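# Open top drawer of narrow three-drawer cabinet, others shut

## Task

Pull the top drawer of the narrow cabinet with three drawers fully open and leave it open; every other drawer in the room must be fully closed at the end; no cabinet may be moved much from its spot; the robot must not fall or finish leaning; anything that stays done only because the robot is holding it does not count.

## Robot and tools

Robot: a Hello Robot Stretch 3 with one arm. It has a two-wheel base (0.33 m long, 0.34 m wide), a lift that rides up and down a mast, and a telescoping arm that reaches out to the robot's RIGHT side. The gripper cannot move forward on its own; you drive the base for that. An on-the-spot turn pivots about the point midway between the drive wheels, 0.05 m behind the front edge. With the arm retracted and the wrist folded, a turn sweeps a 0.28 m radius. An unfolded, level wrist reaches beyond that circle.

Frames: the base frame has its origin on the floor between the drive wheels, x forward, y left, z up. hand_pose is reported in this frame, at the point where the closed fingertips meet. With all wrist joints at zero, that hand frame's x points up, y points back along the arm toward the mast, and z points to the robot's rear. The odometry frame is the base frame as it was at the start of the scene. Heading is positive to the left and runs from -3.142 to 3.142.

execute_actions: the argument actions is a list holding one action, or empty to just read state and images. cameras is an optional list drawn from head_camera, nav_camera, wrist_camera and all. Omitting it, or giving null or ["all"], returns every camera; [] returns none.

An action may contain base, joints, or both, plus optional contact_limits. These motions start together and may finish at different times.

base takes exactly one key, and it is a relative offset from where the base last reported itself:
- translate_m: straight travel in metres, forward positive, range -1 to 1.
- rotate_rad: turn in place in radians, left (counter-clockwise) positive, range -3.2 to 3.2.
The base cannot move sideways.

joints is a dict of absolute targets, one number per joint name (done tolerance in brackets):
- lift_m: 0 to 1.1 m, arm height (±0.004).
- arm_m: extension, 0 to 0.52 m (±0.004).
- wrist_yaw_rad: -1.345 to 4.42 (±0.02). At 0 the gripper points along the arm; positive swings it toward the front; 3.0 folds it over the base.
- wrist_pitch_rad: -1.57 to 0.451 (±0.05). 0 is level; negative tips the fingertips down.
- wrist_roll_rad: -2.911 to 2.911 (±0.02). At 0 the fingers lie side by side and level.
- gripper_m: -0.089 to 0.179 (±0.004); larger is wider. The actual fingertip gap is smaller than this value, by 0.007 when nearly shut and by 0.025 when wide open; below 0.007 the gap is zero.
- head_pan_rad: -3.953 to 1.73. 0 is forward, positive is left, -1.57 looks along the arm.
- head_tilt_rad: -1.53 to 0.419. 0 is level; negative looks down.

A joint or the base that you leave out of an action may still be driving toward an earlier target, and the status lines won't show it. contact_limits accepts only arm_m: a motor_effort percentage from 1 to 100 at which the arm motion stops (contact_stop). Lower values are gentler, but too low stops the arm immediately. The limit also caps the arm's holding force until the next action. Any unknown key or out-of-range number rejects the whole call, and nothing moves. A single action runs for at most 15 s. If a result reports a stop, the later execute_actions, wait and finished_scene calls in that same reply are skipped.

wait: seconds, from 0 to 10. No new command is given, and it returns state and images. zoom_image: camera plus region [x0,y0,x1,y1] in pixels of that camera's latest full image, at most 504x504. finished_scene: scene (1 or 2) ends the scene for good, and the result says whether the task succeeded.

Result lines:
- base_status and joint_status: how each commanded motion ended. done for the base means the wheels turned the full amount, even if they slipped. off_target means it stopped short and may still be pushing. After contact_stop, time_out or torque_fault the target is dropped. Arm and lift go slack after a contact_stop until they get a new command.
- on_its_own: things you did not command this call. Its "held at" value is the held target, not the measured position.
- motor_effort: percent of maximum, positive toward higher joint values, with the peak in brackets. Readings are noisy and carry a fixed bias. Positive wheel effort means pushing forward.
- lidar_m: 12 sectors of 30 degrees, starting straight ahead and going counter-clockwise. The 4th is left, the 7th behind, the 10th right. The scan plane is 0.17 m above the floor, range 0.15 to 12 m, and "-" means nothing seen. It misses glass and thin legs, and the robot can block parts of it.
- wrist_depth_mm (45 to 1000) and head_depth_mm (280 to 4000, sideways image): 7x7 grids of median depth read from the top-left, with "-" for invalid cells.
- base_odometry comes from wheels only, so slipping inflates it. turned_by_wheels and turned_by_imu give the turn since the last result.
- base_tilt is in degrees, with forward and right positive, plus a fixed error of up to about 4 degrees.
- contact_limits shows the limit in use, the default and the maximum.

The head_camera and nav_camera both move with head pan and tilt. The wrist_camera rides on the gripper. Calibration values are supplied, but they are only approximate.

Speed: the base is fast (0.30 m/s, 1.9 rad/s) only when the arm is stowed: lift_m below 0.30, arm_m below 0.03 and wrist_yaw_rad above 2.54. Otherwise it moves at 0.10 m/s and 0.63 rad/s.

Wrist safety: only fold or unfold the wrist (yaw to 3.0 or back) with lift_m between 0.32 and 0.95, wrist_pitch_rad at -0.4 and roll near 0. Once folded, the lift may go down to 0.25. If yaw is below -0.4, keep pitch at -0.5 or lower. Sustained hard pushing makes a wrist servo go limp for 10 s (torque_fault), which is penalised.

Gripper: to grasp, command a value below the object's width. To let go, command at least 0.02 above the value at which it touched. Neither the reading nor done proves you are holding anything.

Avoid: pushing with the arm against something rigid while the gripper is higher than about 0.45 m, since it can tip the robot, especially with a raised limit or a second push. Also avoid driving while the gripper hooks or holds something fixed, and snagging furniture, especially while reversing. If the robot tilts, reverse your last move in small steps, free the gripper, and lower the lift to about 0.2. Do not shove cabinets out of place, and do not slam drawers. Make sure the drawers stay in their final state on their own before you finish. Meanwhile the simulation keeps running while you think, holding your last command, and shorter robot motion time earns more.

Each tool is called after "Call:" as name([rows], argument=value, ...), one row to a line, values as JSON.

## Session

Call:
execute_actions(actions=[])

Scene clock: 0.00 s.
base_odometry: x=+0.000 y=+0.000 heading=+0.000 (m, m, rad; odometry frame)
turned_by_wheels: +0.000 (rad since the last result)
turned_by_imu: +0.000 (rad since the last result)
base_tilt: forward=-0.7 right=-1.0 (deg)
lidar_m: 1.95 2.07 1.99 1.39 2.07 2.88 2.42 2.29 1.85 1.33 1.40 2.00
head_depth_mm: 1803 1870 1855 1853 1833 1830 1813 / 1802 1889 1878 1864 1848 1847 1839 / 1817 1916 1910 1887 1881 1867 1861 / 1822 1924 1911 1894 1890 1887 1867 / 1820 1948 1929 1927 1919 1910 1897 / 1837 1984 1960 1953 1928 1936 1913 / 1841 2000 1974 1973 1951 1952 1940
base_status: not commanded
joint_positions: lift_m=+0.586 arm_m=+0.001 wrist_yaw_rad=+3.121 wrist_pitch_rad=-0.494 wrist_roll_rad=-0.009 gripper_m=+0.037 head_pan_rad=-0.015 head_tilt_rad=+0.002
joint_status: not commanded
motor_effort: left_wheel=+0 right_wheel=+0 lift_m=+23 arm_m=+0 wrist_yaw_rad=+1 wrist_pitch_rad=+5 wrist_roll_rad=+0 gripper_m=+0 head_pan_rad=+0 head_tilt_rad=+2 (%)
hand_pose: x=-0.0169 y=+0.0679 z=+0.5822 quat_wxyz=(+0.179, +0.684, +0.167, +0.687) (m; base frame)
wrist_depth_mm: - - - - - - - / - - - - - - - / - - - - - - - / - - - - - - - / 939 963 916 931 972 918 979 / 811 775 - 824 - 827 806 / 706 691 708 733 710 712 719
pictures: head_camera (sideways: a quarter turn clockwise sets it upright), nav_camera (sideways: a quarter turn counterclockwise sets it upright), wrist_camera
Images, in order (width x height): head_camera 896x504, nav_camera 672x504, wrist_camera 644x364.

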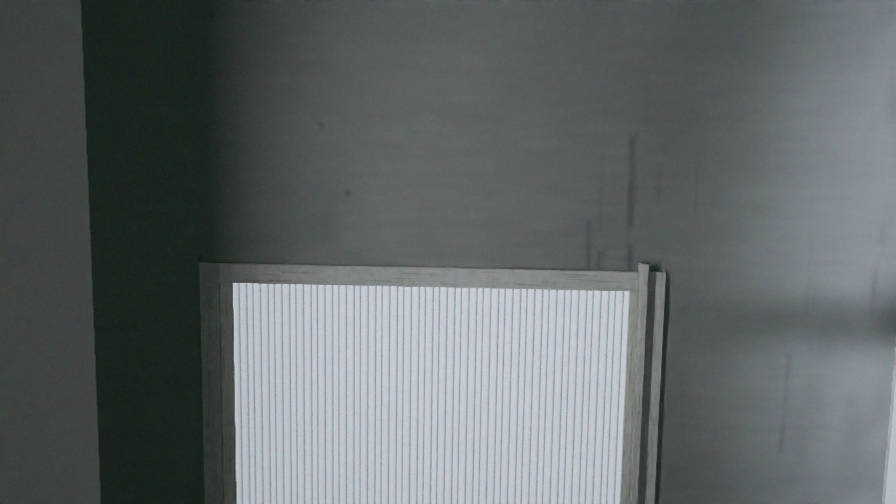

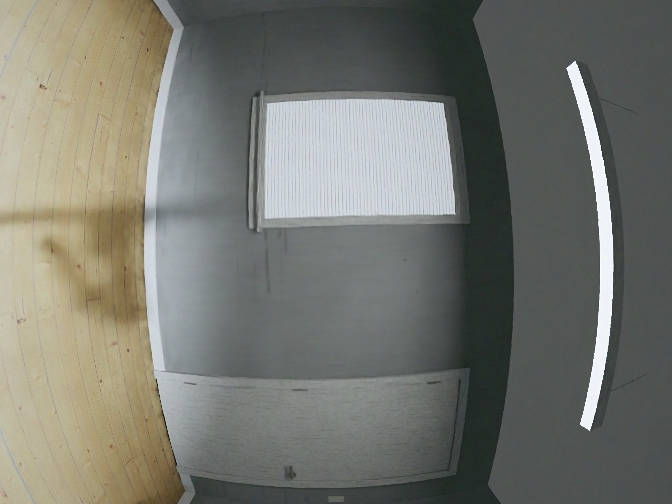

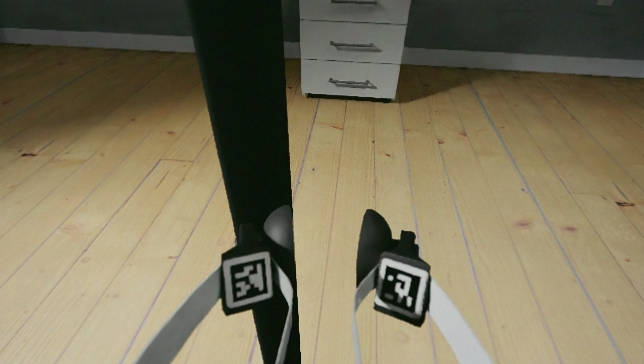

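Call:
execute_actions([
  {"joints":{"head_pan_rad":1.57,"head_tilt_rad":-0.6}},
])

Call:
execute_actions([
  {"joints":{"head_pan_rad":-2.2,"head_tilt_rad":-0.6}},
], cameras=["head_camera","nav_camera"])

Scene clock: 3.30 s.
base_odometry: x=+0.000 y=+0.000 heading=+0.000 (m, m, rad; odometry frame)
turned_by_wheels: +0.000 (rad since the last result)
turned_by_imu: +0.000 (rad since the last result)
base_tilt: forward=-0.6 right=-1.1 (deg)
lidar_m: 1.95 2.07 1.99 1.39 2.07 2.88 2.42 2.30 1.85 1.32 1.40 1.99
head_depth_mm: 1607 1759 1947 2134 1855 1500 1263 / 1625 1774 1959 2127 1793 1502 1258 / 1640 1797 1918 1584 1730 1495 1260 / 1657 1816 1956 1623 1746 1504 1256 / 1672 1842 2044 2227 1852 1504 1264 / 1696 1874 2083 2259 1851 1504 1265 / 1707 1884 2107 2293 1855 1548 -
base_status: not commanded
joint_positions: lift_m=+0.586 arm_m=+0.001 wrist_yaw_rad=+3.121 wrist_pitch_rad=-0.494 wrist_roll_rad=-0.009 gripper_m=+0.037 head_pan_rad=+1.563 head_tilt_rad=-0.592
joint_status: all done
motor_effort: left_wheel=+0(0) right_wheel=+0(0) lift_m=+24(22) arm_m=+0(0) wrist_yaw_rad=+0(0) wrist_pitch_rad=+5(5) wrist_roll_rad=+0(0) gripper_m=-1(0) head_pan_rad=+3(36) head_tilt_rad=-5(38) (%)
hand_pose: x=-0.0169 y=+0.0679 z=+0.5822 quat_wxyz=(+0.179, +0.684, +0.167, +0.687) (m; base frame)
wrist_depth_mm: - - - - - - - / - - - - - - - / - - - - - - - / - - - - - - - / 904 916 931 946 972 961 947 / 810 827 - 807 - 846 802 / 693 716 695 716 701 712 719
pictures: head_camera (sideways: a quarter turn clockwise sets it upright), nav_camera (sideways: a quarter turn counterclockwise sets it upright), wrist_camera
camera_calibration (this result's frames):
head_camera: T_world_to_cam=[[0.00640681, -0.523783, -0.851827, 1.12867], [-0.999612, -0.0264617, 0.0087528, 0.000131391], [-0.0271254, 0.85144, -0.523749, 0.634752], [0, 0, 0, 1]] pos_world=[0.010118, 0.0507288, 1.29388]
nav_camera: T_world_to_cam=[[0.0221678, 0.544026, 0.838776, -1.04859], [0.998263, -0.0578599, 0.0111449, 0.0317292], [0.0545946, 0.837071, -0.544363, 0.671309], [0, 0, 0, 1]] pos_world=[-0.0450792, 0.0103596, 1.24461]
wrist_camera: T_world_to_cam=[[0.998223, 0.0483413, 0.0348291, -0.0048894], [0.0575327, -0.630082, -0.774394, 0.525198], [-0.0154901, 0.775022, -0.631744, 0.477476], [0, 0, 0, 1]] pos_world=[-0.0179392, -0.0389006, 0.708523]
Images, in order (width x height): head_camera 896x504, nav_camera 672x504, wrist_camera 644x364.

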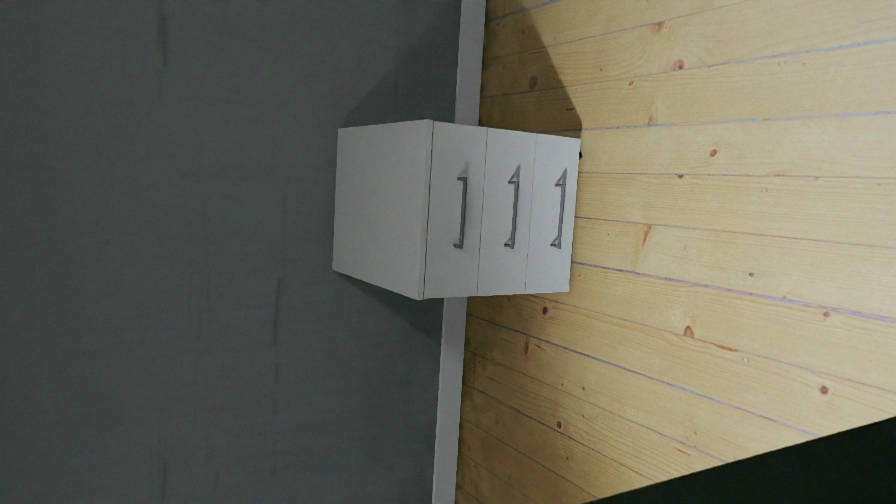

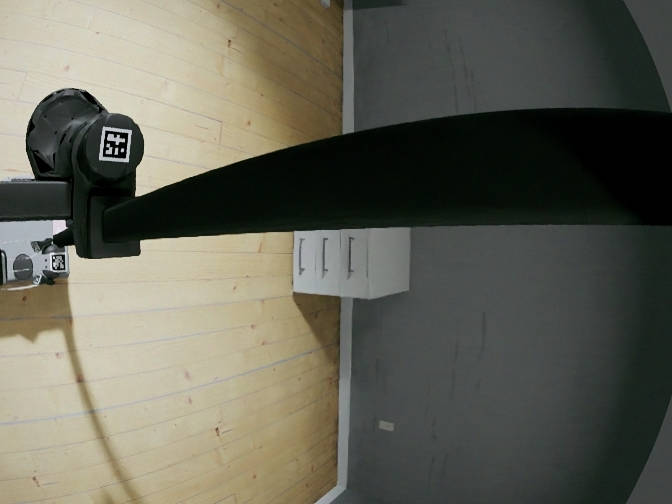

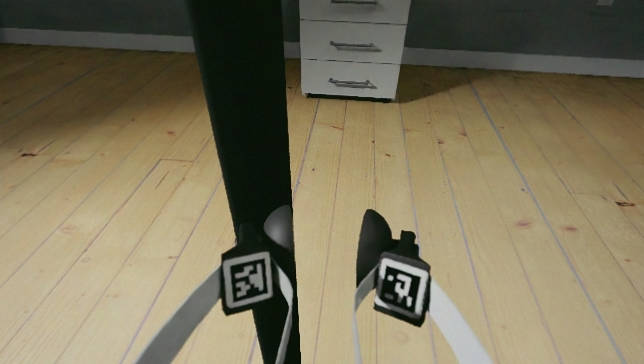

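Scene clock: 5.47 s.
base_odometry: x=+0.000 y=+0.000 heading=+0.000 (m, m, rad; odometry frame)
turned_by_wheels: +0.000 (rad since the last result)
turned_by_imu: +0.000 (rad since the last result)
base_tilt: forward=-0.8 right=-1.1 (deg)
lidar_m: 1.95 2.07 2.00 1.39 2.07 2.87 2.42 2.30 1.85 1.33 1.40 1.99
head_depth_mm: 2077 2316 2635 2399 1851 1499 1260 / 1942 2162 2419 2428 1859 1502 1259 / 1852 2041 2286 2413 1859 1509 1263 / 1748 1930 2130 2300 1860 1499 1260 / 1666 1825 2018 2181 1854 1501 1262 / 1596 1728 1904 2099 1851 1503 1265 / 1518 1651 1796 1967 1852 1502 1261
base_status: not commanded
joint_positions: lift_m=+0.586 arm_m=+0.001 wrist_yaw_rad=+3.121 wrist_pitch_rad=-0.494 wrist_roll_rad=-0.009 gripper_m=+0.037 head_pan_rad=-2.193 head_tilt_rad=-0.592
joint_status: all done
motor_effort: left_wheel=+0(0) right_wheel=+0(0) lift_m=+23(23) arm_m=+0(0) wrist_yaw_rad=-1(1) wrist_pitch_rad=+5(4) wrist_roll_rad=+0(0) gripper_m=-1(1) head_pan_rad=-3(37) head_tilt_rad=-5(4) (%)
hand_pose: x=-0.0169 y=+0.0679 z=+0.5822 quat_wxyz=(+0.179, +0.684, +0.167, +0.687) (m; base frame)
wrist_depth_mm: - - - - - - - / - - - - - - - / - - - - - - - / - - - - - - - / 961 916 927 937 995 958 957 / 807 789 - 807 - 860 832 / 695 718 698 709 714 717 738
pictures: head_camera (sideways: a quarter turn clockwise sets it upright), nav_camera (sideways: a quarter turn counterclockwise sets it upright)
camera_calibration (this result's frames):
head_camera: T_world_to_cam=[[0.296672, 0.432054, -0.851654, 1.12667], [0.832314, -0.554236, 0.00876421, -0.0110582], [-0.468231, -0.711443, -0.524031, 0.637809], [0, 0, 0, 1]] pos_world=[-0.0264069, -0.0391482, 1.29386]
nav_camera: T_world_to_cam=[[-0.331687, -0.432135, 0.838596, -1.04619], [-0.782638, 0.622377, 0.0111614, 0.0425713], [-0.526746, -0.652615, -0.54464, 0.675216], [0, 0, 0, 1]] pos_world=[0.0419763, -0.037936, 1.24461]
Images, in order (width x height): head_camera 896x504, nav_camera 672x504.

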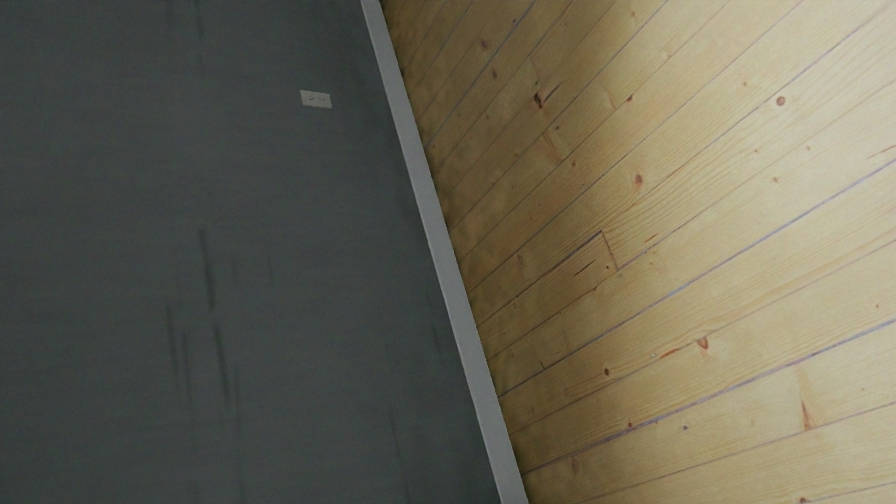

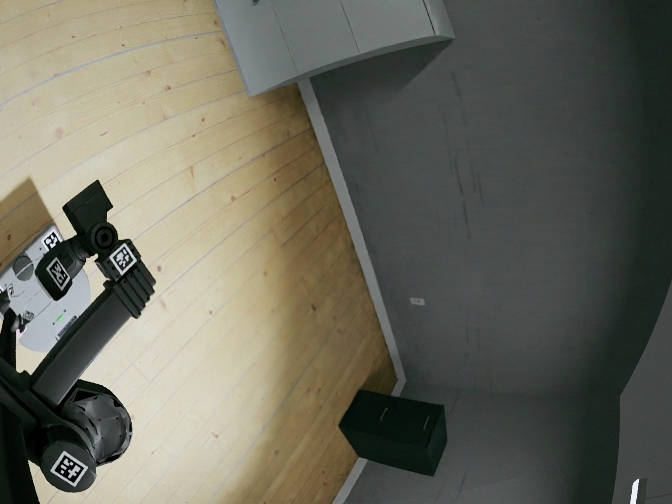

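Call:
execute_actions([
  {"base":{"rotate_rad":1.71},"joints":{"head_pan_rad":-3.2,"head_tilt_rad":-0.5}},
], cameras=["nav_camera","head_camera"])

Call:
execute_actions([
  {"base":{"translate_m":0.495},"joints":{"wrist_pitch_rad":-0.4,"wrist_yaw_rad":0,"head_pan_rad":1.2}},
], cameras=["nav_camera"])

Call:
execute_actions([
  {"base":{"rotate_rad":1.33},"joints":{"wrist_pitch_rad":0,"wrist_roll_rad":1.57,"gripper_m":0.1,"lift_m":0.45,"head_pan_rad":-1.57,"head_tilt_rad":-0.8}},
])

Scene clock: 17.67 s.
base_odometry: x=+0.000 y=+0.000 heading=+1.710 (m, m, rad; odometry frame)
turned_by_wheels: +1.710 (rad since the last result)
turned_by_imu: +1.734 (rad since the last result)
base_tilt: forward=-0.9 right=-1.0 (deg)
lidar_m: 1.39 2.19 2.41 2.30 2.17 1.82 1.32 1.48 1.95 1.95 2.19 1.39
head_depth_mm: 1474 1603 1726 1887 1998 1612 1322 / 1507 1636 1759 1940 2051 1618 1327 / 1539 1642 1421 1769 1894 1613 1333 / 1565 1659 1332 1469 1630 1608 1325 / 1606 1692 1362 1507 1675 1601 1326 / 1638 1721 1394 1544 1736 1607 1334 / 1663 1780 1439 1600 1795 1614 1329
base_status: done
joint_positions: lift_m=+0.586 arm_m=+0.001 wrist_yaw_rad=+3.121 wrist_pitch_rad=-0.494 wrist_roll_rad=-0.009 gripper_m=+0.037 head_pan_rad=-3.193 head_tilt_rad=-0.507
joint_status: all done
motor_effort: left_wheel=-3(9) right_wheel=+2(5) lift_m=+23(23) arm_m=+0(0) wrist_yaw_rad=+0(0) wrist_pitch_rad=+5(5) wrist_roll_rad=+0(1) gripper_m=+0(0) head_pan_rad=-3(36) head_tilt_rad=+3(16) (%)
hand_pose: x=-0.0169 y=+0.0679 z=+0.5822 quat_wxyz=(+0.179, +0.684, +0.167, +0.687) (m; base frame)
wrist_depth_mm: - - - - - - - / - - - - - - - / - - - - - - - / - - - - - - - / 935 955 943 927 962 958 945 / 808 799 - 807 - 825 825 / 704 700 710 711 714 711 715
pictures: head_camera (sideways: a quarter turn clockwise sets it upright), nav_camera (sideways: a quarter turn counterclockwise sets it upright)
camera_calibration (this result's frames):
head_camera: T_world_to_cam=[[0.44953, -0.0125003, -0.893178, 1.1799], [-0.0162875, -0.999851, 0.00579586, -0.0020181], [-0.893117, 0.0119422, -0.449666, 0.54364], [0, 0, 0, 1]] pos_world=[-0.0448978, 0.00623902, 1.29833]
nav_camera: T_world_to_cam=[[-0.469546, 0.0419788, 0.881909, -1.10184], [0.101853, 0.994776, 0.00687749, 0.042752], [-0.877013, 0.0930546, -0.471369, 0.582017], [0, 0, 0, 1]] pos_world=[-0.0112802, -0.0504343, 1.24577]
Images, in order (width x height): head_camera 896x504, nav_camera 672x504.

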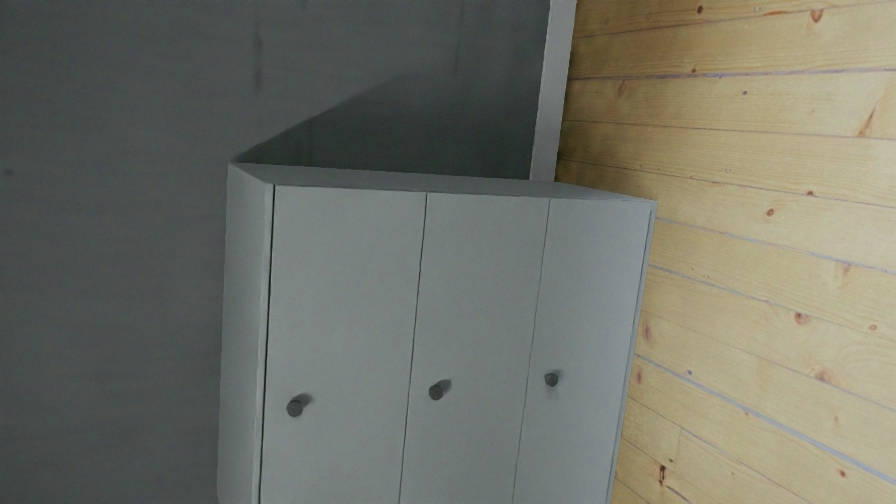

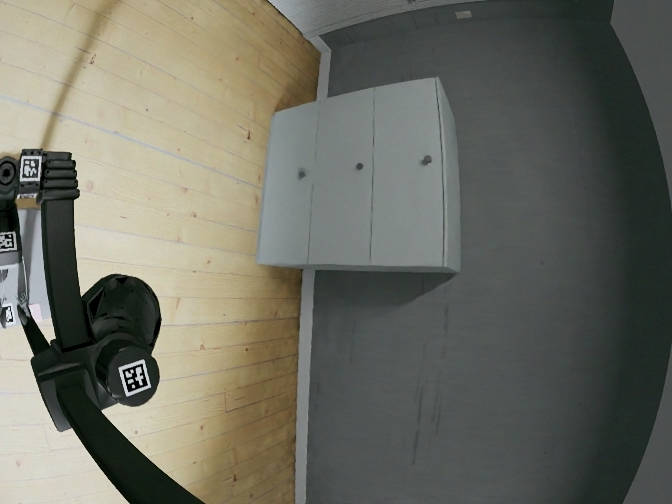

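Scene clock: 23.67 s.
base_odometry: x=-0.069 y=+0.490 heading=+1.710 (m, m, rad; odometry frame)
turned_by_wheels: +0.000 (rad since the last result)
turned_by_imu: +0.002 (rad since the last result)
base_tilt: forward=-0.7 right=-1.1 (deg)
lidar_m: 0.90 1.65 2.54 2.28 2.58 2.31 1.82 2.02 2.06 2.05 1.75 0.91
head_depth_mm: 2388 2637 2476 2663 2053 1605 1328 / 2347 2582 2713 2826 2058 1605 1324 / 2352 2573 2646 2854 2040 1617 1326 / 2324 2504 2639 2835 2063 1609 1326 / 2299 2496 2417 2650 2048 1611 1332 / 2260 2447 2607 2826 2044 1607 1331 / 2251 2444 2634 2793 2055 1616 1327
base_status: done
joint_positions: lift_m=+0.586 arm_m=+0.001 wrist_yaw_rad=+0.002 wrist_pitch_rad=-0.422 wrist_roll_rad=-0.009 gripper_m=+0.037 head_pan_rad=+1.193 head_tilt_rad=-0.507
joint_status: all done
motor_effort: left_wheel=-3(5) right_wheel=+2(4) lift_m=+23(23) arm_m=-1(0) wrist_yaw_rad=-3(3) wrist_pitch_rad=+8(8) wrist_roll_rad=+0(0) gripper_m=+0(0) head_pan_rad=+3(36) head_tilt_rad=+4(5) (%)
hand_pose: x=-0.0211 y=-0.3702 z=+0.5979 quat_wxyz=(+0.695, +0.150, -0.688, -0.147) (m; base frame)
wrist_depth_mm: - - - - - - - / - - - - - - - / - - - - - - - / - - - - - - - / 980 - - - - - - / 862 857 - 872 - 848 832 / 747 746 748 760 764 737 773
pictures: nav_camera (sideways: a quarter turn counterclockwise sets it upright)
camera_calibration (this result's frames):
nav_camera: T_world_to_cam=[[0.190278, 0.430957, 0.882083, -1.10609], [0.909516, -0.415612, 0.00685885, 0.0378495], [0.36956, 0.800964, -0.471044, 0.573991], [0, 0, 0, 1]] pos_world=[-0.036085, 0.0326609, 1.24578]
Images, in order (width x height): nav_camera 672x504.

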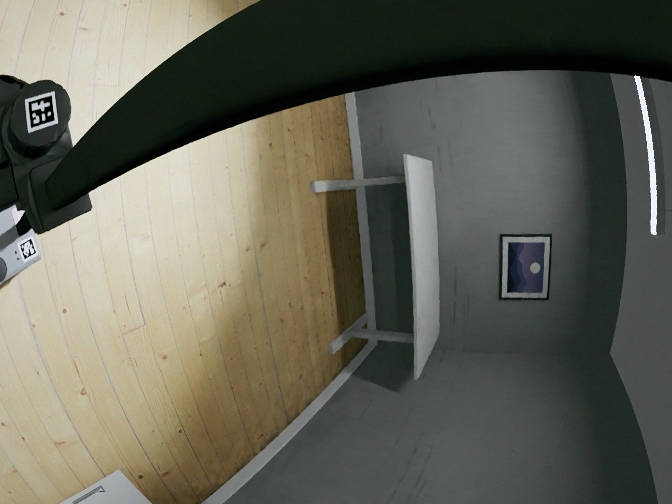

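Scene clock: 26.73 s.
base_odometry: x=-0.069 y=+0.490 heading=+3.040 (m, m, rad; odometry frame)
turned_by_wheels: +1.330 (rad since the last result)
turned_by_imu: +1.349 (rad since the last result)
base_tilt: forward=-0.7 right=-1.1 (deg)
lidar_m: 2.28 2.42 2.40 1.82 1.85 2.15 2.05 2.11 1.54 0.91 1.52 2.02
head_depth_mm: 1254 1427 1639 1805 1547 1316 1152 / 1247 1420 1545 1210 1473 1320 1174 / 1257 1431 1399 1217 1405 1316 1175 / 1266 1427 1392 1216 1442 1326 1177 / 1266 1435 1592 1767 1514 1325 1153 / 1270 1442 1682 1840 1546 1325 1159 / 1269 1444 1676 1836 1552 1324 1162
base_status: done
joint_positions: lift_m=+0.451 arm_m=+0.001 wrist_yaw_rad=+0.001 wrist_pitch_rad=-0.025 wrist_roll_rad=+1.568 gripper_m=+0.100 head_pan_rad=-1.563 head_tilt_rad=-0.790
joint_status: all done
motor_effort: left_wheel=-2(8) right_wheel=+2(5) lift_m=+8(24) arm_m=+0(1) wrist_yaw_rad=-1(1) wrist_pitch_rad=+8(10) wrist_roll_rad=+0(1) gripper_m=+1(92) head_pan_rad=-3(37) head_tilt_rad=-7(32) (%)
hand_pose: x=-0.0212 y=-0.4019 z=+0.5588 quat_wxyz=(+0.002, +0.000, -1.000, -0.013) (m; base frame)
wrist_depth_mm: - - - - - 975 652 / - - - - 641 649 652 / - - - - 644 654 640 / - - - - 688 677 664 / - - - - 689 716 671 / - - - - - 856 665 / - - - - - - 657
pictures: head_camera (sideways: a quarter turn clockwise sets it upright), nav_camera (sideways: a quarter turn counterclockwise sets it upright), wrist_camera
camera_calibration (this result's frames):
head_camera: T_world_to_cam=[[-0.0159528, 0.68076, -0.732332, 0.973033], [0.999084, 0.0399343, 0.0153585, -0.0206575], [0.0397006, -0.731417, -0.680774, 0.838617], [0, 0, 0, 1]] pos_world=[0.00286747, -0.0481984, 1.28381]
nav_camera: T_world_to_cam=[[-0.0123201, -0.698491, 0.715513, -0.8877], [-0.99903, 0.0388455, 0.0207194, 0.0314519], [-0.0422668, -0.714564, -0.698292, 0.872138], [0, 0, 0, 1]] pos_world=[0.0573472, 0.00192653, 1.24352]
wrist_camera: T_world_to_cam=[[-0.0563195, -0.0186457, -0.998239, 0.550925], [0.980347, 0.188305, -0.0588273, 0.159886], [0.189071, -0.981933, 0.00767399, -0.232341], [0, 0, 0, 1]] pos_world=[-0.0817874, -0.247978, 0.561143]
Images, in order (width x height): head_camera 896x504, nav_camera 672x504, wrist_camera 644x364.

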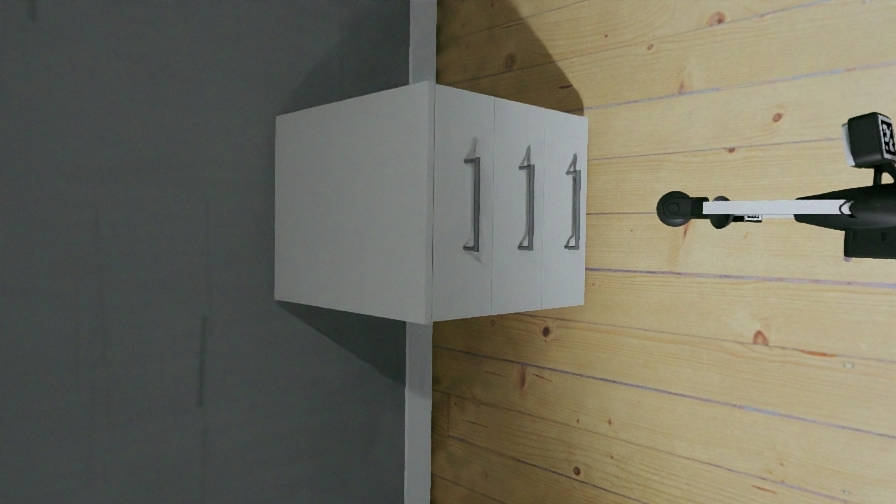

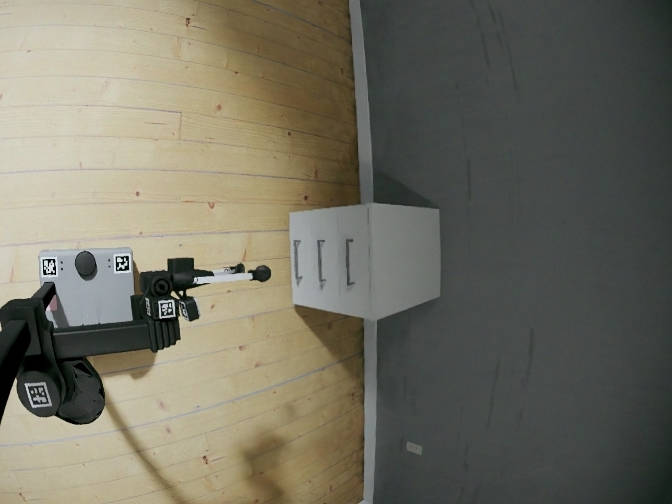

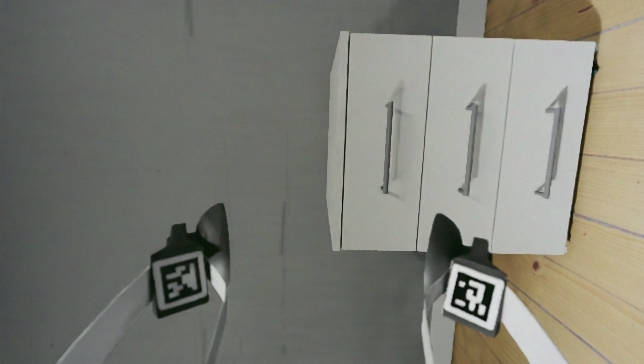

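Call:
execute_actions([
  {"joints":{"lift_m":0.338,"arm_m":0.38}},
], cameras=["wrist_camera","head_camera"])

Scene clock: 35.50 s.
base_odometry: x=-0.069 y=+0.490 heading=+3.040 (m, m, rad; odometry frame)
turned_by_wheels: +0.000 (rad since the last result)
turned_by_imu: +0.000 (rad since the last result)
base_tilt: forward=-0.6 right=-1.2 (deg)
lidar_m: 2.28 2.43 2.41 1.82 1.85 2.15 2.05 2.11 1.54 0.90 1.51 2.02
head_depth_mm: 1253 1425 1633 1785 1538 1324 1154 / 1255 1427 1544 1211 1472 1315 1172 / 1264 1419 1388 1213 1375 1293 1155 / 1269 1444 1390 1218 1409 1323 1156 / 1274 1441 1592 1759 1515 1317 1153 / 1269 1440 1681 1835 1552 1325 1154 / 1270 1448 1678 1851 1562 1324 1156
base_status: not commanded
joint_positions: lift_m=+0.339 arm_m=+0.380 wrist_yaw_rad=+0.001 wrist_pitch_rad=-0.024 wrist_roll_rad=+1.569 gripper_m=+0.100 head_pan_rad=-1.563 head_tilt_rad=-0.790
joint_status: all done
motor_effort: left_wheel=-2(3) right_wheel=+1(1) lift_m=+9(7) arm_m=+5(7) wrist_yaw_rad=-2(1) wrist_pitch_rad=+8(8) wrist_roll_rad=+0(0) gripper_m=+1(1) head_pan_rad=-3(3) head_tilt_rad=-5(6) (%)
hand_pose: x=-0.0212 y=-0.7801 z=+0.4471 quat_wxyz=(+0.001, +0.000, -1.000, -0.012) (m; base frame)
wrist_depth_mm: 806 777 270 267 271 271 269 / 781 820 277 274 276 274 278 / 812 815 283 280 282 284 282 / 839 847 290 288 292 290 289 / 875 869 296 294 295 292 300 / 925 918 300 303 303 302 307 / 941 907 308 308 309 311 314
pictures: head_camera (sideways: a quarter turn clockwise sets it upright), wrist_camera
camera_calibration (this result's frames):
head_camera: T_world_to_cam=[[-0.015938, 0.680761, -0.732332, 0.973032], [0.999085, 0.0399126, 0.0153585, -0.0206575], [0.0396848, -0.731417, -0.680775, 0.838618], [0, 0, 0, 1]] pos_world=[0.00286643, -0.0481983, 1.28381]
wrist_camera: T_world_to_cam=[[-0.055925, -0.0196794, -0.998241, 0.431538], [0.980392, 0.188131, -0.0586338, 0.22434], [0.188954, -0.981947, 0.00877231, -0.603372], [0, 0, 0, 1]] pos_world=[-0.0817974, -0.626192, 0.449226]
Images, in order (width x height): head_camera 896x504, wrist_camera 644x364.

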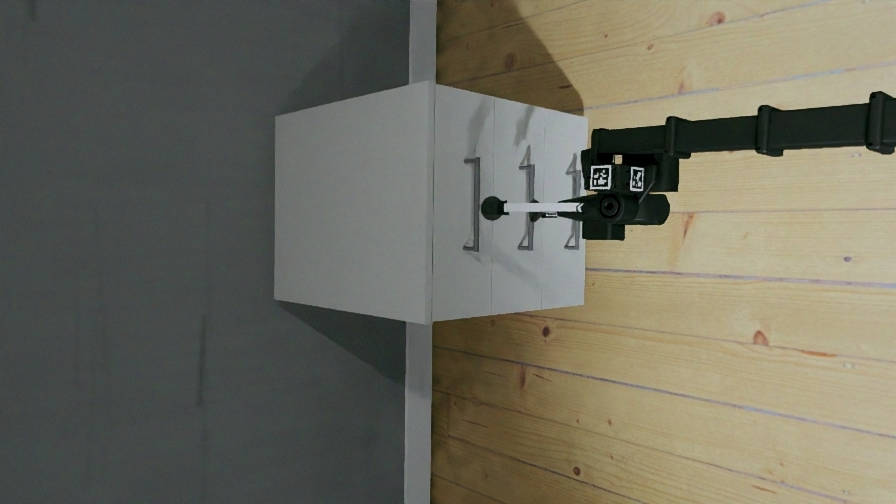

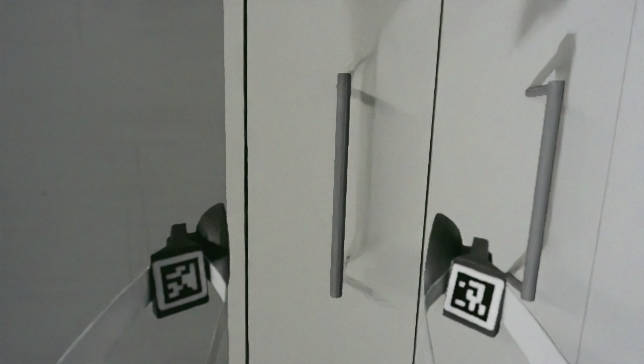

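Call:
execute_actions([
  {"joints":{"lift_m":0.331,"arm_m":0.485}},
], cameras=["wrist_camera"])

Call:
execute_actions([
  {"joints":{"gripper_m":-0.03}},
], cameras=["wrist_camera"])

Call:
execute_actions([
  {"joints":{"arm_m":0.2}},
])

Scene clock: 39.90 s.
base_odometry: x=-0.069 y=+0.490 heading=+3.040 (m, m, rad; odometry frame)
turned_by_wheels: +0.000 (rad since the last result)
turned_by_imu: +0.000 (rad since the last result)
base_tilt: forward=-0.7 right=-1.1 (deg)
lidar_m: 2.28 2.43 2.41 1.82 1.86 2.14 2.05 2.11 1.54 0.90 1.51 2.03
head_depth_mm: 1253 1415 1636 1799 1540 1322 1153 / 1260 1433 1543 1213 1474 1322 1173 / 1256 1432 1390 1210 1437 1319 1160 / 1261 1429 1391 1218 1443 1318 1157 / 1267 1431 1595 1763 1520 1329 1155 / 1271 1434 1669 1835 1544 1315 1158 / 1270 1445 1685 1844 1545 1331 1158
base_status: not commanded
joint_positions: lift_m=+0.332 arm_m=+0.485 wrist_yaw_rad=+0.001 wrist_pitch_rad=-0.024 wrist_roll_rad=+1.569 gripper_m=+0.100 head_pan_rad=-1.563 head_tilt_rad=-0.790
joint_status: all done
motor_effort: left_wheel=-2(2) right_wheel=+1(1) lift_m=+9(10) arm_m=+5(6) wrist_yaw_rad=-1(2) wrist_pitch_rad=+8(8) wrist_roll_rad=+0(0) gripper_m=+1(1) head_pan_rad=-3(3) head_tilt_rad=-4(5) (%)
hand_pose: x=-0.0212 y=-0.8851 z=+0.4401 quat_wxyz=(+0.001, +0.000, -1.000, -0.012) (m; base frame)
wrist_depth_mm: 694 692 169 169 169 169 170 / 703 719 174 172 173 174 176 / 741 727 176 176 176 177 179 / 764 739 180 180 183 183 182 / 754 765 185 185 186 188 187 / 793 768 191 191 191 192 195 / 809 804 195 196 197 197 199
pictures: wrist_camera
camera_calibration (this result's frames):
wrist_camera: T_world_to_cam=[[-0.055925, -0.019684, -0.998241, 0.422485], [0.980392, 0.188129, -0.0586347, 0.243684], [0.188952, -0.981947, 0.0087769, -0.706426], [0, 0, 0, 1]] pos_world=[-0.0817976, -0.7312, 0.442231]
Images, in order (width x height): wrist_camera 644x364.

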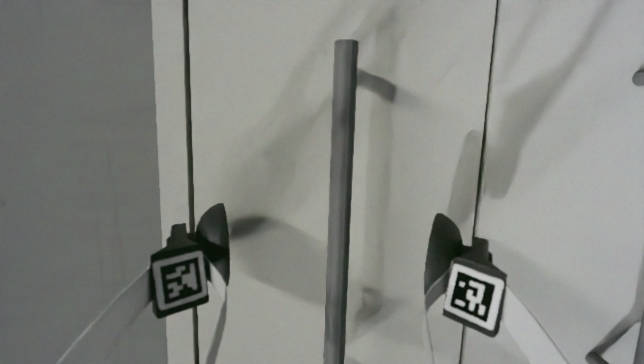

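Scene clock: 41.70 s.
base_odometry: x=-0.069 y=+0.490 heading=+3.040 (m, m, rad; odometry frame)
turned_by_wheels: +0.000 (rad since the last result)
turned_by_imu: +0.000 (rad since the last result)
base_tilt: forward=-0.8 right=-1.1 (deg)
lidar_m: 2.29 2.43 2.41 1.82 1.85 2.15 2.05 2.11 1.53 0.90 1.52 2.02
head_depth_mm: 1253 1413 1655 1795 1533 1315 1151 / 1253 1429 1533 1208 1472 1320 1174 / 1261 1431 1392 1209 1438 1322 1156 / 1261 1431 1394 1217 1438 1322 1157 / 1265 1437 1590 1772 1512 1322 1158 / 1272 1445 1668 1822 1553 1329 1156 / 1275 1452 1686 1848 1557 1325 1162
base_status: not commanded
joint_positions: lift_m=+0.332 arm_m=+0.485 wrist_yaw_rad=+0.001 wrist_pitch_rad=-0.034 wrist_roll_rad=+1.569 gripper_m=-0.029 head_pan_rad=-1.563 head_tilt_rad=-0.790
joint_status: all done
motor_effort: left_wheel=-2(2) right_wheel=+1(2) lift_m=+9(9) arm_m=+2(5) wrist_yaw_rad=-2(1) wrist_pitch_rad=+12(13) wrist_roll_rad=+0(0) gripper_m=-19(100) head_pan_rad=-3(3) head_tilt_rad=-5(6) (%)
hand_pose: x=-0.0212 y=-0.8850 z=+0.4373 quat_wxyz=(+0.001, +0.000, -1.000, -0.017) (m; base frame)
wrist_depth_mm: 698 705 167 168 170 171 172 / 723 700 171 172 175 175 176 / 705 710 177 176 178 181 181 / 753 738 180 181 182 184 185 / 746 756 184 151 186 188 190 / 755 777 189 - 192 194 194 / 797 826 194 195 198 198 199
pictures: wrist_camera
camera_calibration (this result's frames):
wrist_camera: T_world_to_cam=[[-0.0559375, -0.00931876, -0.998391, 0.429016], [0.980393, 0.188724, -0.0566906, 0.243187], [0.188948, -0.981986, -0.00142068, -0.701901], [0, 0, 0, 1]] pos_world=[-0.0817983, -0.731154, 0.441115]
Images, in order (width x height): wrist_camera 644x364.

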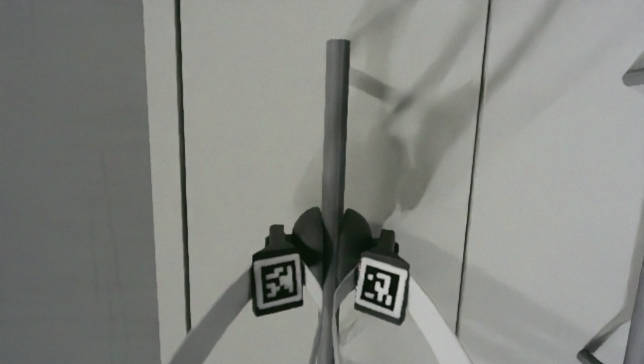

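Scene clock: 45.03 s.
base_odometry: x=-0.069 y=+0.490 heading=+3.040 (m, m, rad; odometry frame)
turned_by_wheels: +0.000 (rad since the last result)
turned_by_imu: +0.000 (rad since the last result)
base_tilt: forward=-0.8 right=-1.0 (deg)
lidar_m: 2.28 2.43 2.41 1.82 1.85 2.15 2.05 2.11 1.54 0.91 1.51 2.03
head_depth_mm: 1256 1418 1642 1784 1539 1315 1151 / 1259 1425 1542 1213 1471 1322 1156 / 1270 1427 1390 1214 1411 1382 1133 / 1268 1433 1391 1211 1432 1358 1159 / 1267 1439 1591 1760 1510 1325 1157 / 1271 1449 1671 1842 1556 1322 1160 / 1275 1441 1673 1843 1559 1334 1160
base_status: not commanded
joint_positions: lift_m=+0.332 arm_m=+0.200 wrist_yaw_rad=+0.000 wrist_pitch_rad=-0.024 wrist_roll_rad=+1.569 gripper_m=-0.029 head_pan_rad=-1.563 head_tilt_rad=-0.790
joint_status: all done
motor_effort: left_wheel=-2(2) right_wheel=+1(1) lift_m=+9(9) arm_m=-5(9) wrist_yaw_rad=+0(1) wrist_pitch_rad=+8(12) wrist_roll_rad=+0(0) gripper_m=-13(20) head_pan_rad=-3(3) head_tilt_rad=-5(7) (%)
hand_pose: x=-0.0213 y=-0.6010 z=+0.4398 quat_wxyz=(+0.001, +0.000, -1.000, -0.013) (m; base frame)
wrist_depth_mm: 957 955 970 434 437 440 442 / 974 975 975 447 452 453 445 / - - - 452 461 467 468 / - - - 465 470 463 480 / - - - 476 487 483 486 / - - - - 502 499 500 / - - - - - 784 509
pictures: head_camera (sideways: a quarter turn clockwise sets it upright), nav_camera (sideways: a quarter turn counterclockwise sets it upright), wrist_camera
camera_calibration (this result's frames):
head_camera: T_world_to_cam=[[-0.015938, 0.680767, -0.732327, 0.973025], [0.999085, 0.0399125, 0.0153588, -0.0206578], [0.0396847, -0.731412, -0.68078, 0.838625], [0, 0, 0, 1]] pos_world=[0.00286643, -0.0481981, 1.28381]
nav_camera: T_world_to_cam=[[-0.0123352, -0.698496, 0.715507, -0.887692], [-0.99903, 0.038867, 0.0207198, 0.0314513], [-0.0422823, -0.714557, -0.698298, 0.872146], [0, 0, 0, 1]] pos_world=[0.0573473, 0.00192591, 1.24352]
wrist_camera: T_world_to_cam=[[-0.0557378, -0.0190268, -0.998264, 0.428254], [0.980442, 0.187968, -0.0583254, 0.190036], [0.188752, -0.981991, 0.00817773, -0.427186], [0, 0, 0, 1]] pos_world=[-0.0818174, -0.447065, 0.442088]
Images, in order (width x height): head_camera 896x504, nav_camera 672x504, wrist_camera 644x364.

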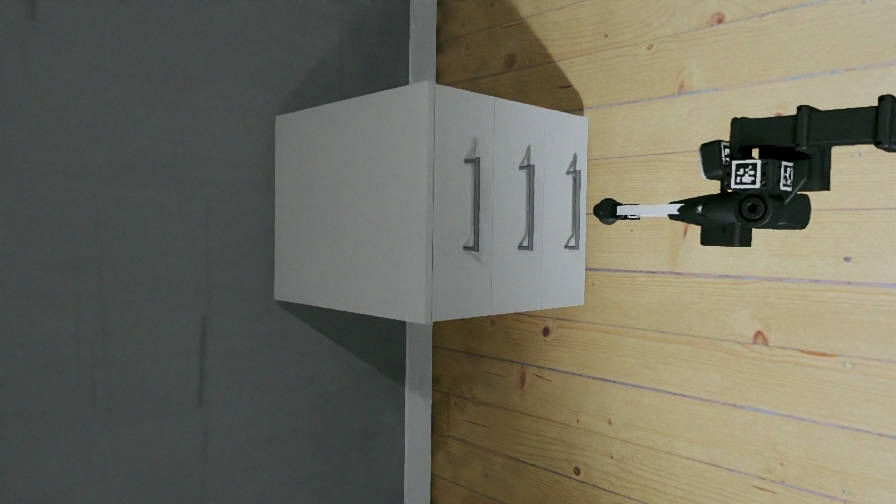

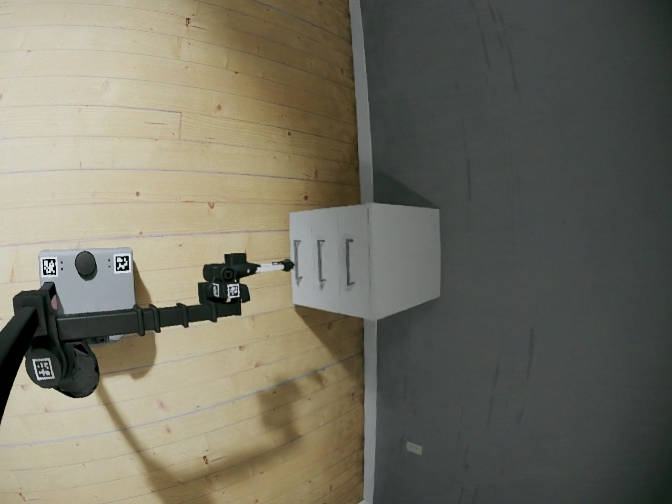

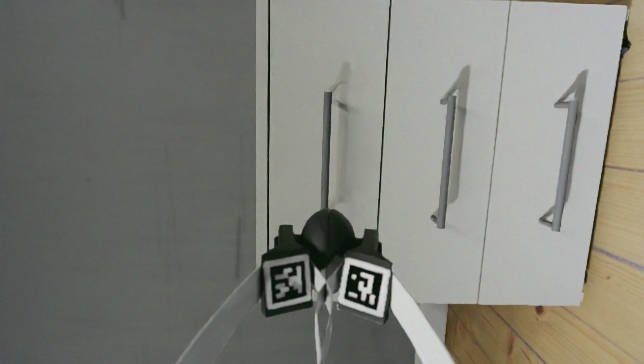

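Slipped; go deeper and grip harder.

Call:
execute_actions([
  {"joints":{"gripper_m":0.07,"arm_m":0.505},"contact_limits":{"arm_m":15}},
], cameras=["wrist_camera"])

Call:
execute_actions([
  {"joints":{"gripper_m":-0.06}},
], cameras=["wrist_camera"])

Call:
execute_actions([
  {"joints":{"arm_m":0.44}},
], cameras=["wrist_camera","head_camera"])

Scene clock: 52.40 s.
base_odometry: x=-0.069 y=+0.490 heading=+3.040 (m, m, rad; odometry frame)
turned_by_wheels: +0.000 (rad since the last result)
turned_by_imu: +0.000 (rad since the last result)
base_tilt: forward=-0.8 right=-1.2 (deg)
lidar_m: 2.28 2.43 2.40 1.82 1.85 2.15 2.06 2.12 1.54 0.90 1.51 2.03
head_depth_mm: 1262 1431 1631 1804 1536 1320 1156 / 1253 1429 1533 1210 1469 1325 1173 / 1260 1427 1387 1214 1434 1323 1159 / 1266 1438 1396 1215 1445 1325 1153 / 1264 1440 1589 1766 1512 1322 1156 / 1279 1438 1674 1838 1552 1327 1158 / 1280 1442 1683 1838 1551 1325 1163
base_status: not commanded
joint_positions: lift_m=+0.332 arm_m=+0.488 wrist_yaw_rad=+0.000 wrist_pitch_rad=-0.018 wrist_roll_rad=+1.569 gripper_m=+0.070 head_pan_rad=-1.563 head_tilt_rad=-0.790
joint_status: arm_m contact_stop (moved +0.287 of +0.305); the others done
on_its_own: arm_m is slack since a contact_stop, until your next command for it (your +0.505 is given up)
motor_effort: left_wheel=-4(5) right_wheel=+2(3) lift_m=+10(10) arm_m=+1(16) wrist_yaw_rad=+1(1) wrist_pitch_rad=+6(8) wrist_roll_rad=+0(0) gripper_m=-1(91) head_pan_rad=-3(3) head_tilt_rad=-6(6) (%)
contact_limits: arm_m 15 (drawing in: default 22, maximum 37; extending or still: default 31, maximum 51)
hand_pose: x=-0.0214 y=-0.8886 z=+0.4416 quat_wxyz=(+0.001, +0.000, -1.000, -0.009) (m; base frame)
wrist_depth_mm: 684 695 166 165 165 167 167 / 726 714 169 169 170 169 171 / 718 719 172 173 174 174 174 / 759 749 177 176 177 178 179 / 776 739 181 181 182 184 184 / 793 783 187 186 188 188 190 / 817 784 191 192 192 194 193
pictures: wrist_camera
camera_calibration (this result's frames):
wrist_camera: T_world_to_cam=[[-0.0555829, -0.0258788, -0.998119, 0.418383], [0.980589, 0.186844, -0.0594511, 0.243888], [0.188031, -0.982049, 0.0149912, -0.712692], [0, 0, 0, 1]] pos_world=[-0.0818911, -0.73464, 0.44278]
Images, in order (width x height): wrist_camera 644x364.

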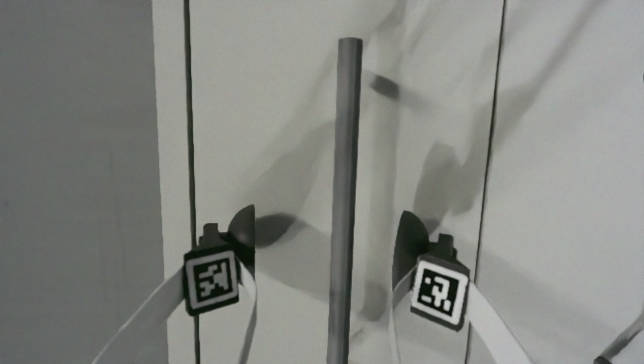

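not run: a stop came earlier in this reply.

not run: a stop came earlier in this reply.

Call:
execute_actions([
  {"joints":{"gripper_m":-0.075}},
], cameras=["wrist_camera"])

Call:
execute_actions([
  {"joints":{"arm_m":0.465}},
], cameras=["wrist_camera","head_camera"])

Scene clock: 56.93 s.
base_odometry: x=-0.069 y=+0.490 heading=+3.040 (m, m, rad; odometry frame)
turned_by_wheels: +0.000 (rad since the last result)
turned_by_imu: +0.000 (rad since the last result)
base_tilt: forward=-0.8 right=-1.1 (deg)
lidar_m: 2.28 2.43 2.41 1.82 1.85 2.14 2.05 2.11 1.53 0.90 1.51 2.02
head_depth_mm: 1252 1420 1651 1796 1537 1316 1151 / 1255 1430 1541 1203 1474 1312 1172 / 1257 1423 1390 1212 1439 1328 1156 / 1268 1435 1394 1213 1438 1326 1155 / 1267 1437 1595 1753 1512 1322 1153 / 1271 1449 1668 1847 1546 1330 1155 / 1272 1454 1687 1849 1550 1326 1154
base_status: not commanded
joint_positions: lift_m=+0.332 arm_m=+0.484 wrist_yaw_rad=+0.000 wrist_pitch_rad=-0.034 wrist_roll_rad=+1.570 gripper_m=-0.073 head_pan_rad=-1.563 head_tilt_rad=-0.792
joint_status: all done
on_its_own: arm_m is slack since a contact_stop, until your next command for it (your +0.505 is given up)
motor_effort: left_wheel=+0(4) right_wheel=+0(2) lift_m=+11(12) arm_m=+0(3) wrist_yaw_rad=+0(0) wrist_pitch_rad=+11(21) wrist_roll_rad=-1(0) gripper_m=-37(100) head_pan_rad=-3(3) head_tilt_rad=-4(5) (%)
hand_pose: x=-0.0213 y=-0.8847 z=+0.4374 quat_wxyz=(+0.001, +0.000, -1.000, -0.017) (m; base frame)
wrist_depth_mm: 705 687 167 167 169 171 172 / 710 713 170 170 173 175 177 / 723 723 174 176 177 179 181 / 723 733 178 179 181 184 185 / 774 766 182 150 186 190 190 / 793 785 187 153 191 193 194 / 771 798 194 194 196 200 201
pictures: wrist_camera
camera_calibration (this result's frames):
wrist_camera: T_world_to_cam=[[-0.0550771, -0.00997753, -0.998432, 0.428512], [0.980501, 0.188377, -0.0559704, 0.242586], [0.18864, -0.982046, -0.000592281, -0.702019], [0, 0, 0, 1]] pos_world=[-0.0818255, -0.730837, 0.441002]
Images, in order (width x height): wrist_camera 644x364.

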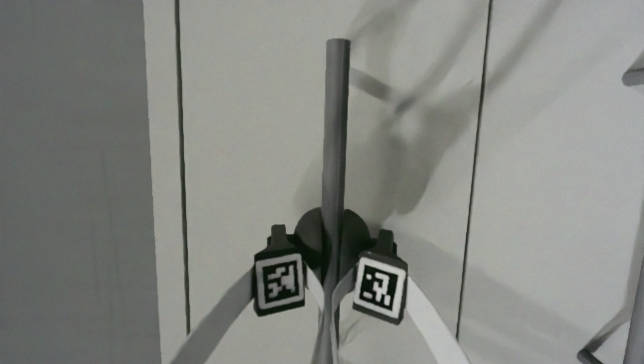

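Scene clock: 57.97 s.
base_odometry: x=-0.069 y=+0.490 heading=+3.040 (m, m, rad; odometry frame)
turned_by_wheels: +0.000 (rad since the last result)
turned_by_imu: +0.000 (rad since the last result)
base_tilt: forward=-0.7 right=-1.1 (deg)
lidar_m: 2.28 2.43 2.41 1.82 1.85 2.14 2.05 2.12 1.54 0.90 1.51 2.02
head_depth_mm: 1254 1422 1644 1794 1534 1317 1154 / 1260 1427 1538 1209 1462 1317 1177 / 1261 1428 1386 1175 1364 1316 1153 / 1271 1432 1387 1178 1448 1327 1154 / 1268 1441 1604 1759 1502 1330 1157 / 1270 1447 1668 1836 1556 1324 1155 / 1273 1447 1680 1843 1545 1324 1156
base_status: not commanded
joint_positions: lift_m=+0.332 arm_m=+0.466 wrist_yaw_rad=-0.001 wrist_pitch_rad=-0.034 wrist_roll_rad=+1.570 gripper_m=-0.066 head_pan_rad=-1.563 head_tilt_rad=-0.792
joint_status: all done
on_its_own: gripper_m is held at -0.068, not at your -0.075, by its stall guard, which is still easing
motor_effort: left_wheel=+0(0) right_wheel=+0(0) lift_m=+11(12) arm_m=-8(10) wrist_yaw_rad=+0(2) wrist_pitch_rad=+11(11) wrist_roll_rad=+0(0) gripper_m=-31(37) head_pan_rad=-3(3) head_tilt_rad=-6(5) (%)
hand_pose: x=-0.0216 y=-0.8660 z=+0.4374 quat_wxyz=(+0.001, +0.000, -1.000, -0.017) (m; base frame)
wrist_depth_mm: 702 707 167 168 169 188 190 / 724 699 172 171 174 191 196 / 735 739 175 176 176 198 199 / 754 758 178 178 181 202 203 / 775 780 182 150 185 208 208 / 809 794 188 153 191 214 214 / 810 794 194 195 197 220 219
pictures: head_camera (sideways: a quarter turn clockwise sets it upright), wrist_camera
camera_calibration (this result's frames):
head_camera: T_world_to_cam=[[-0.0157587, 0.681954, -0.731226, 0.971589], [0.999096, 0.0396113, 0.0154106, -0.0207254], [0.0394741, -0.730322, -0.681962, 0.840163], [0, 0, 0, 1]] pos_world=[0.00285288, -0.048168, 1.28373]
wrist_camera: T_world_to_cam=[[-0.0550902, -0.00990988, -0.998432, 0.42874], [0.980731, 0.187173, -0.0559713, 0.238322], [0.187434, -0.982277, -0.000592439, -0.683763], [0, 0, 0, 1]] pos_world=[-0.08195, -0.712003, 0.441002]
Images, in order (width x height): head_camera 896x504, wrist_camera 644x364.

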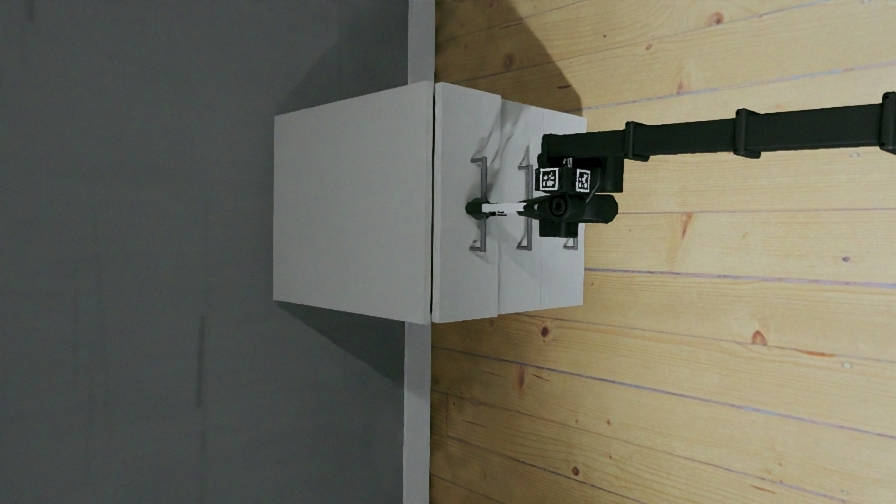

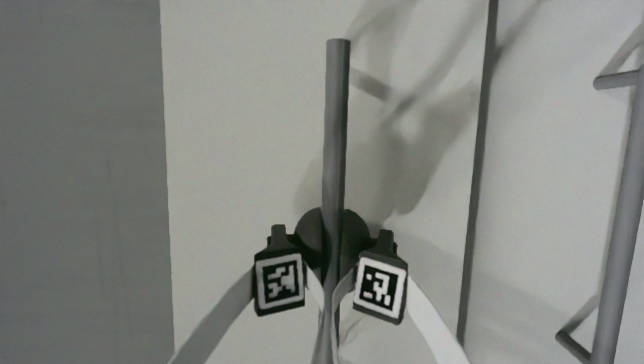

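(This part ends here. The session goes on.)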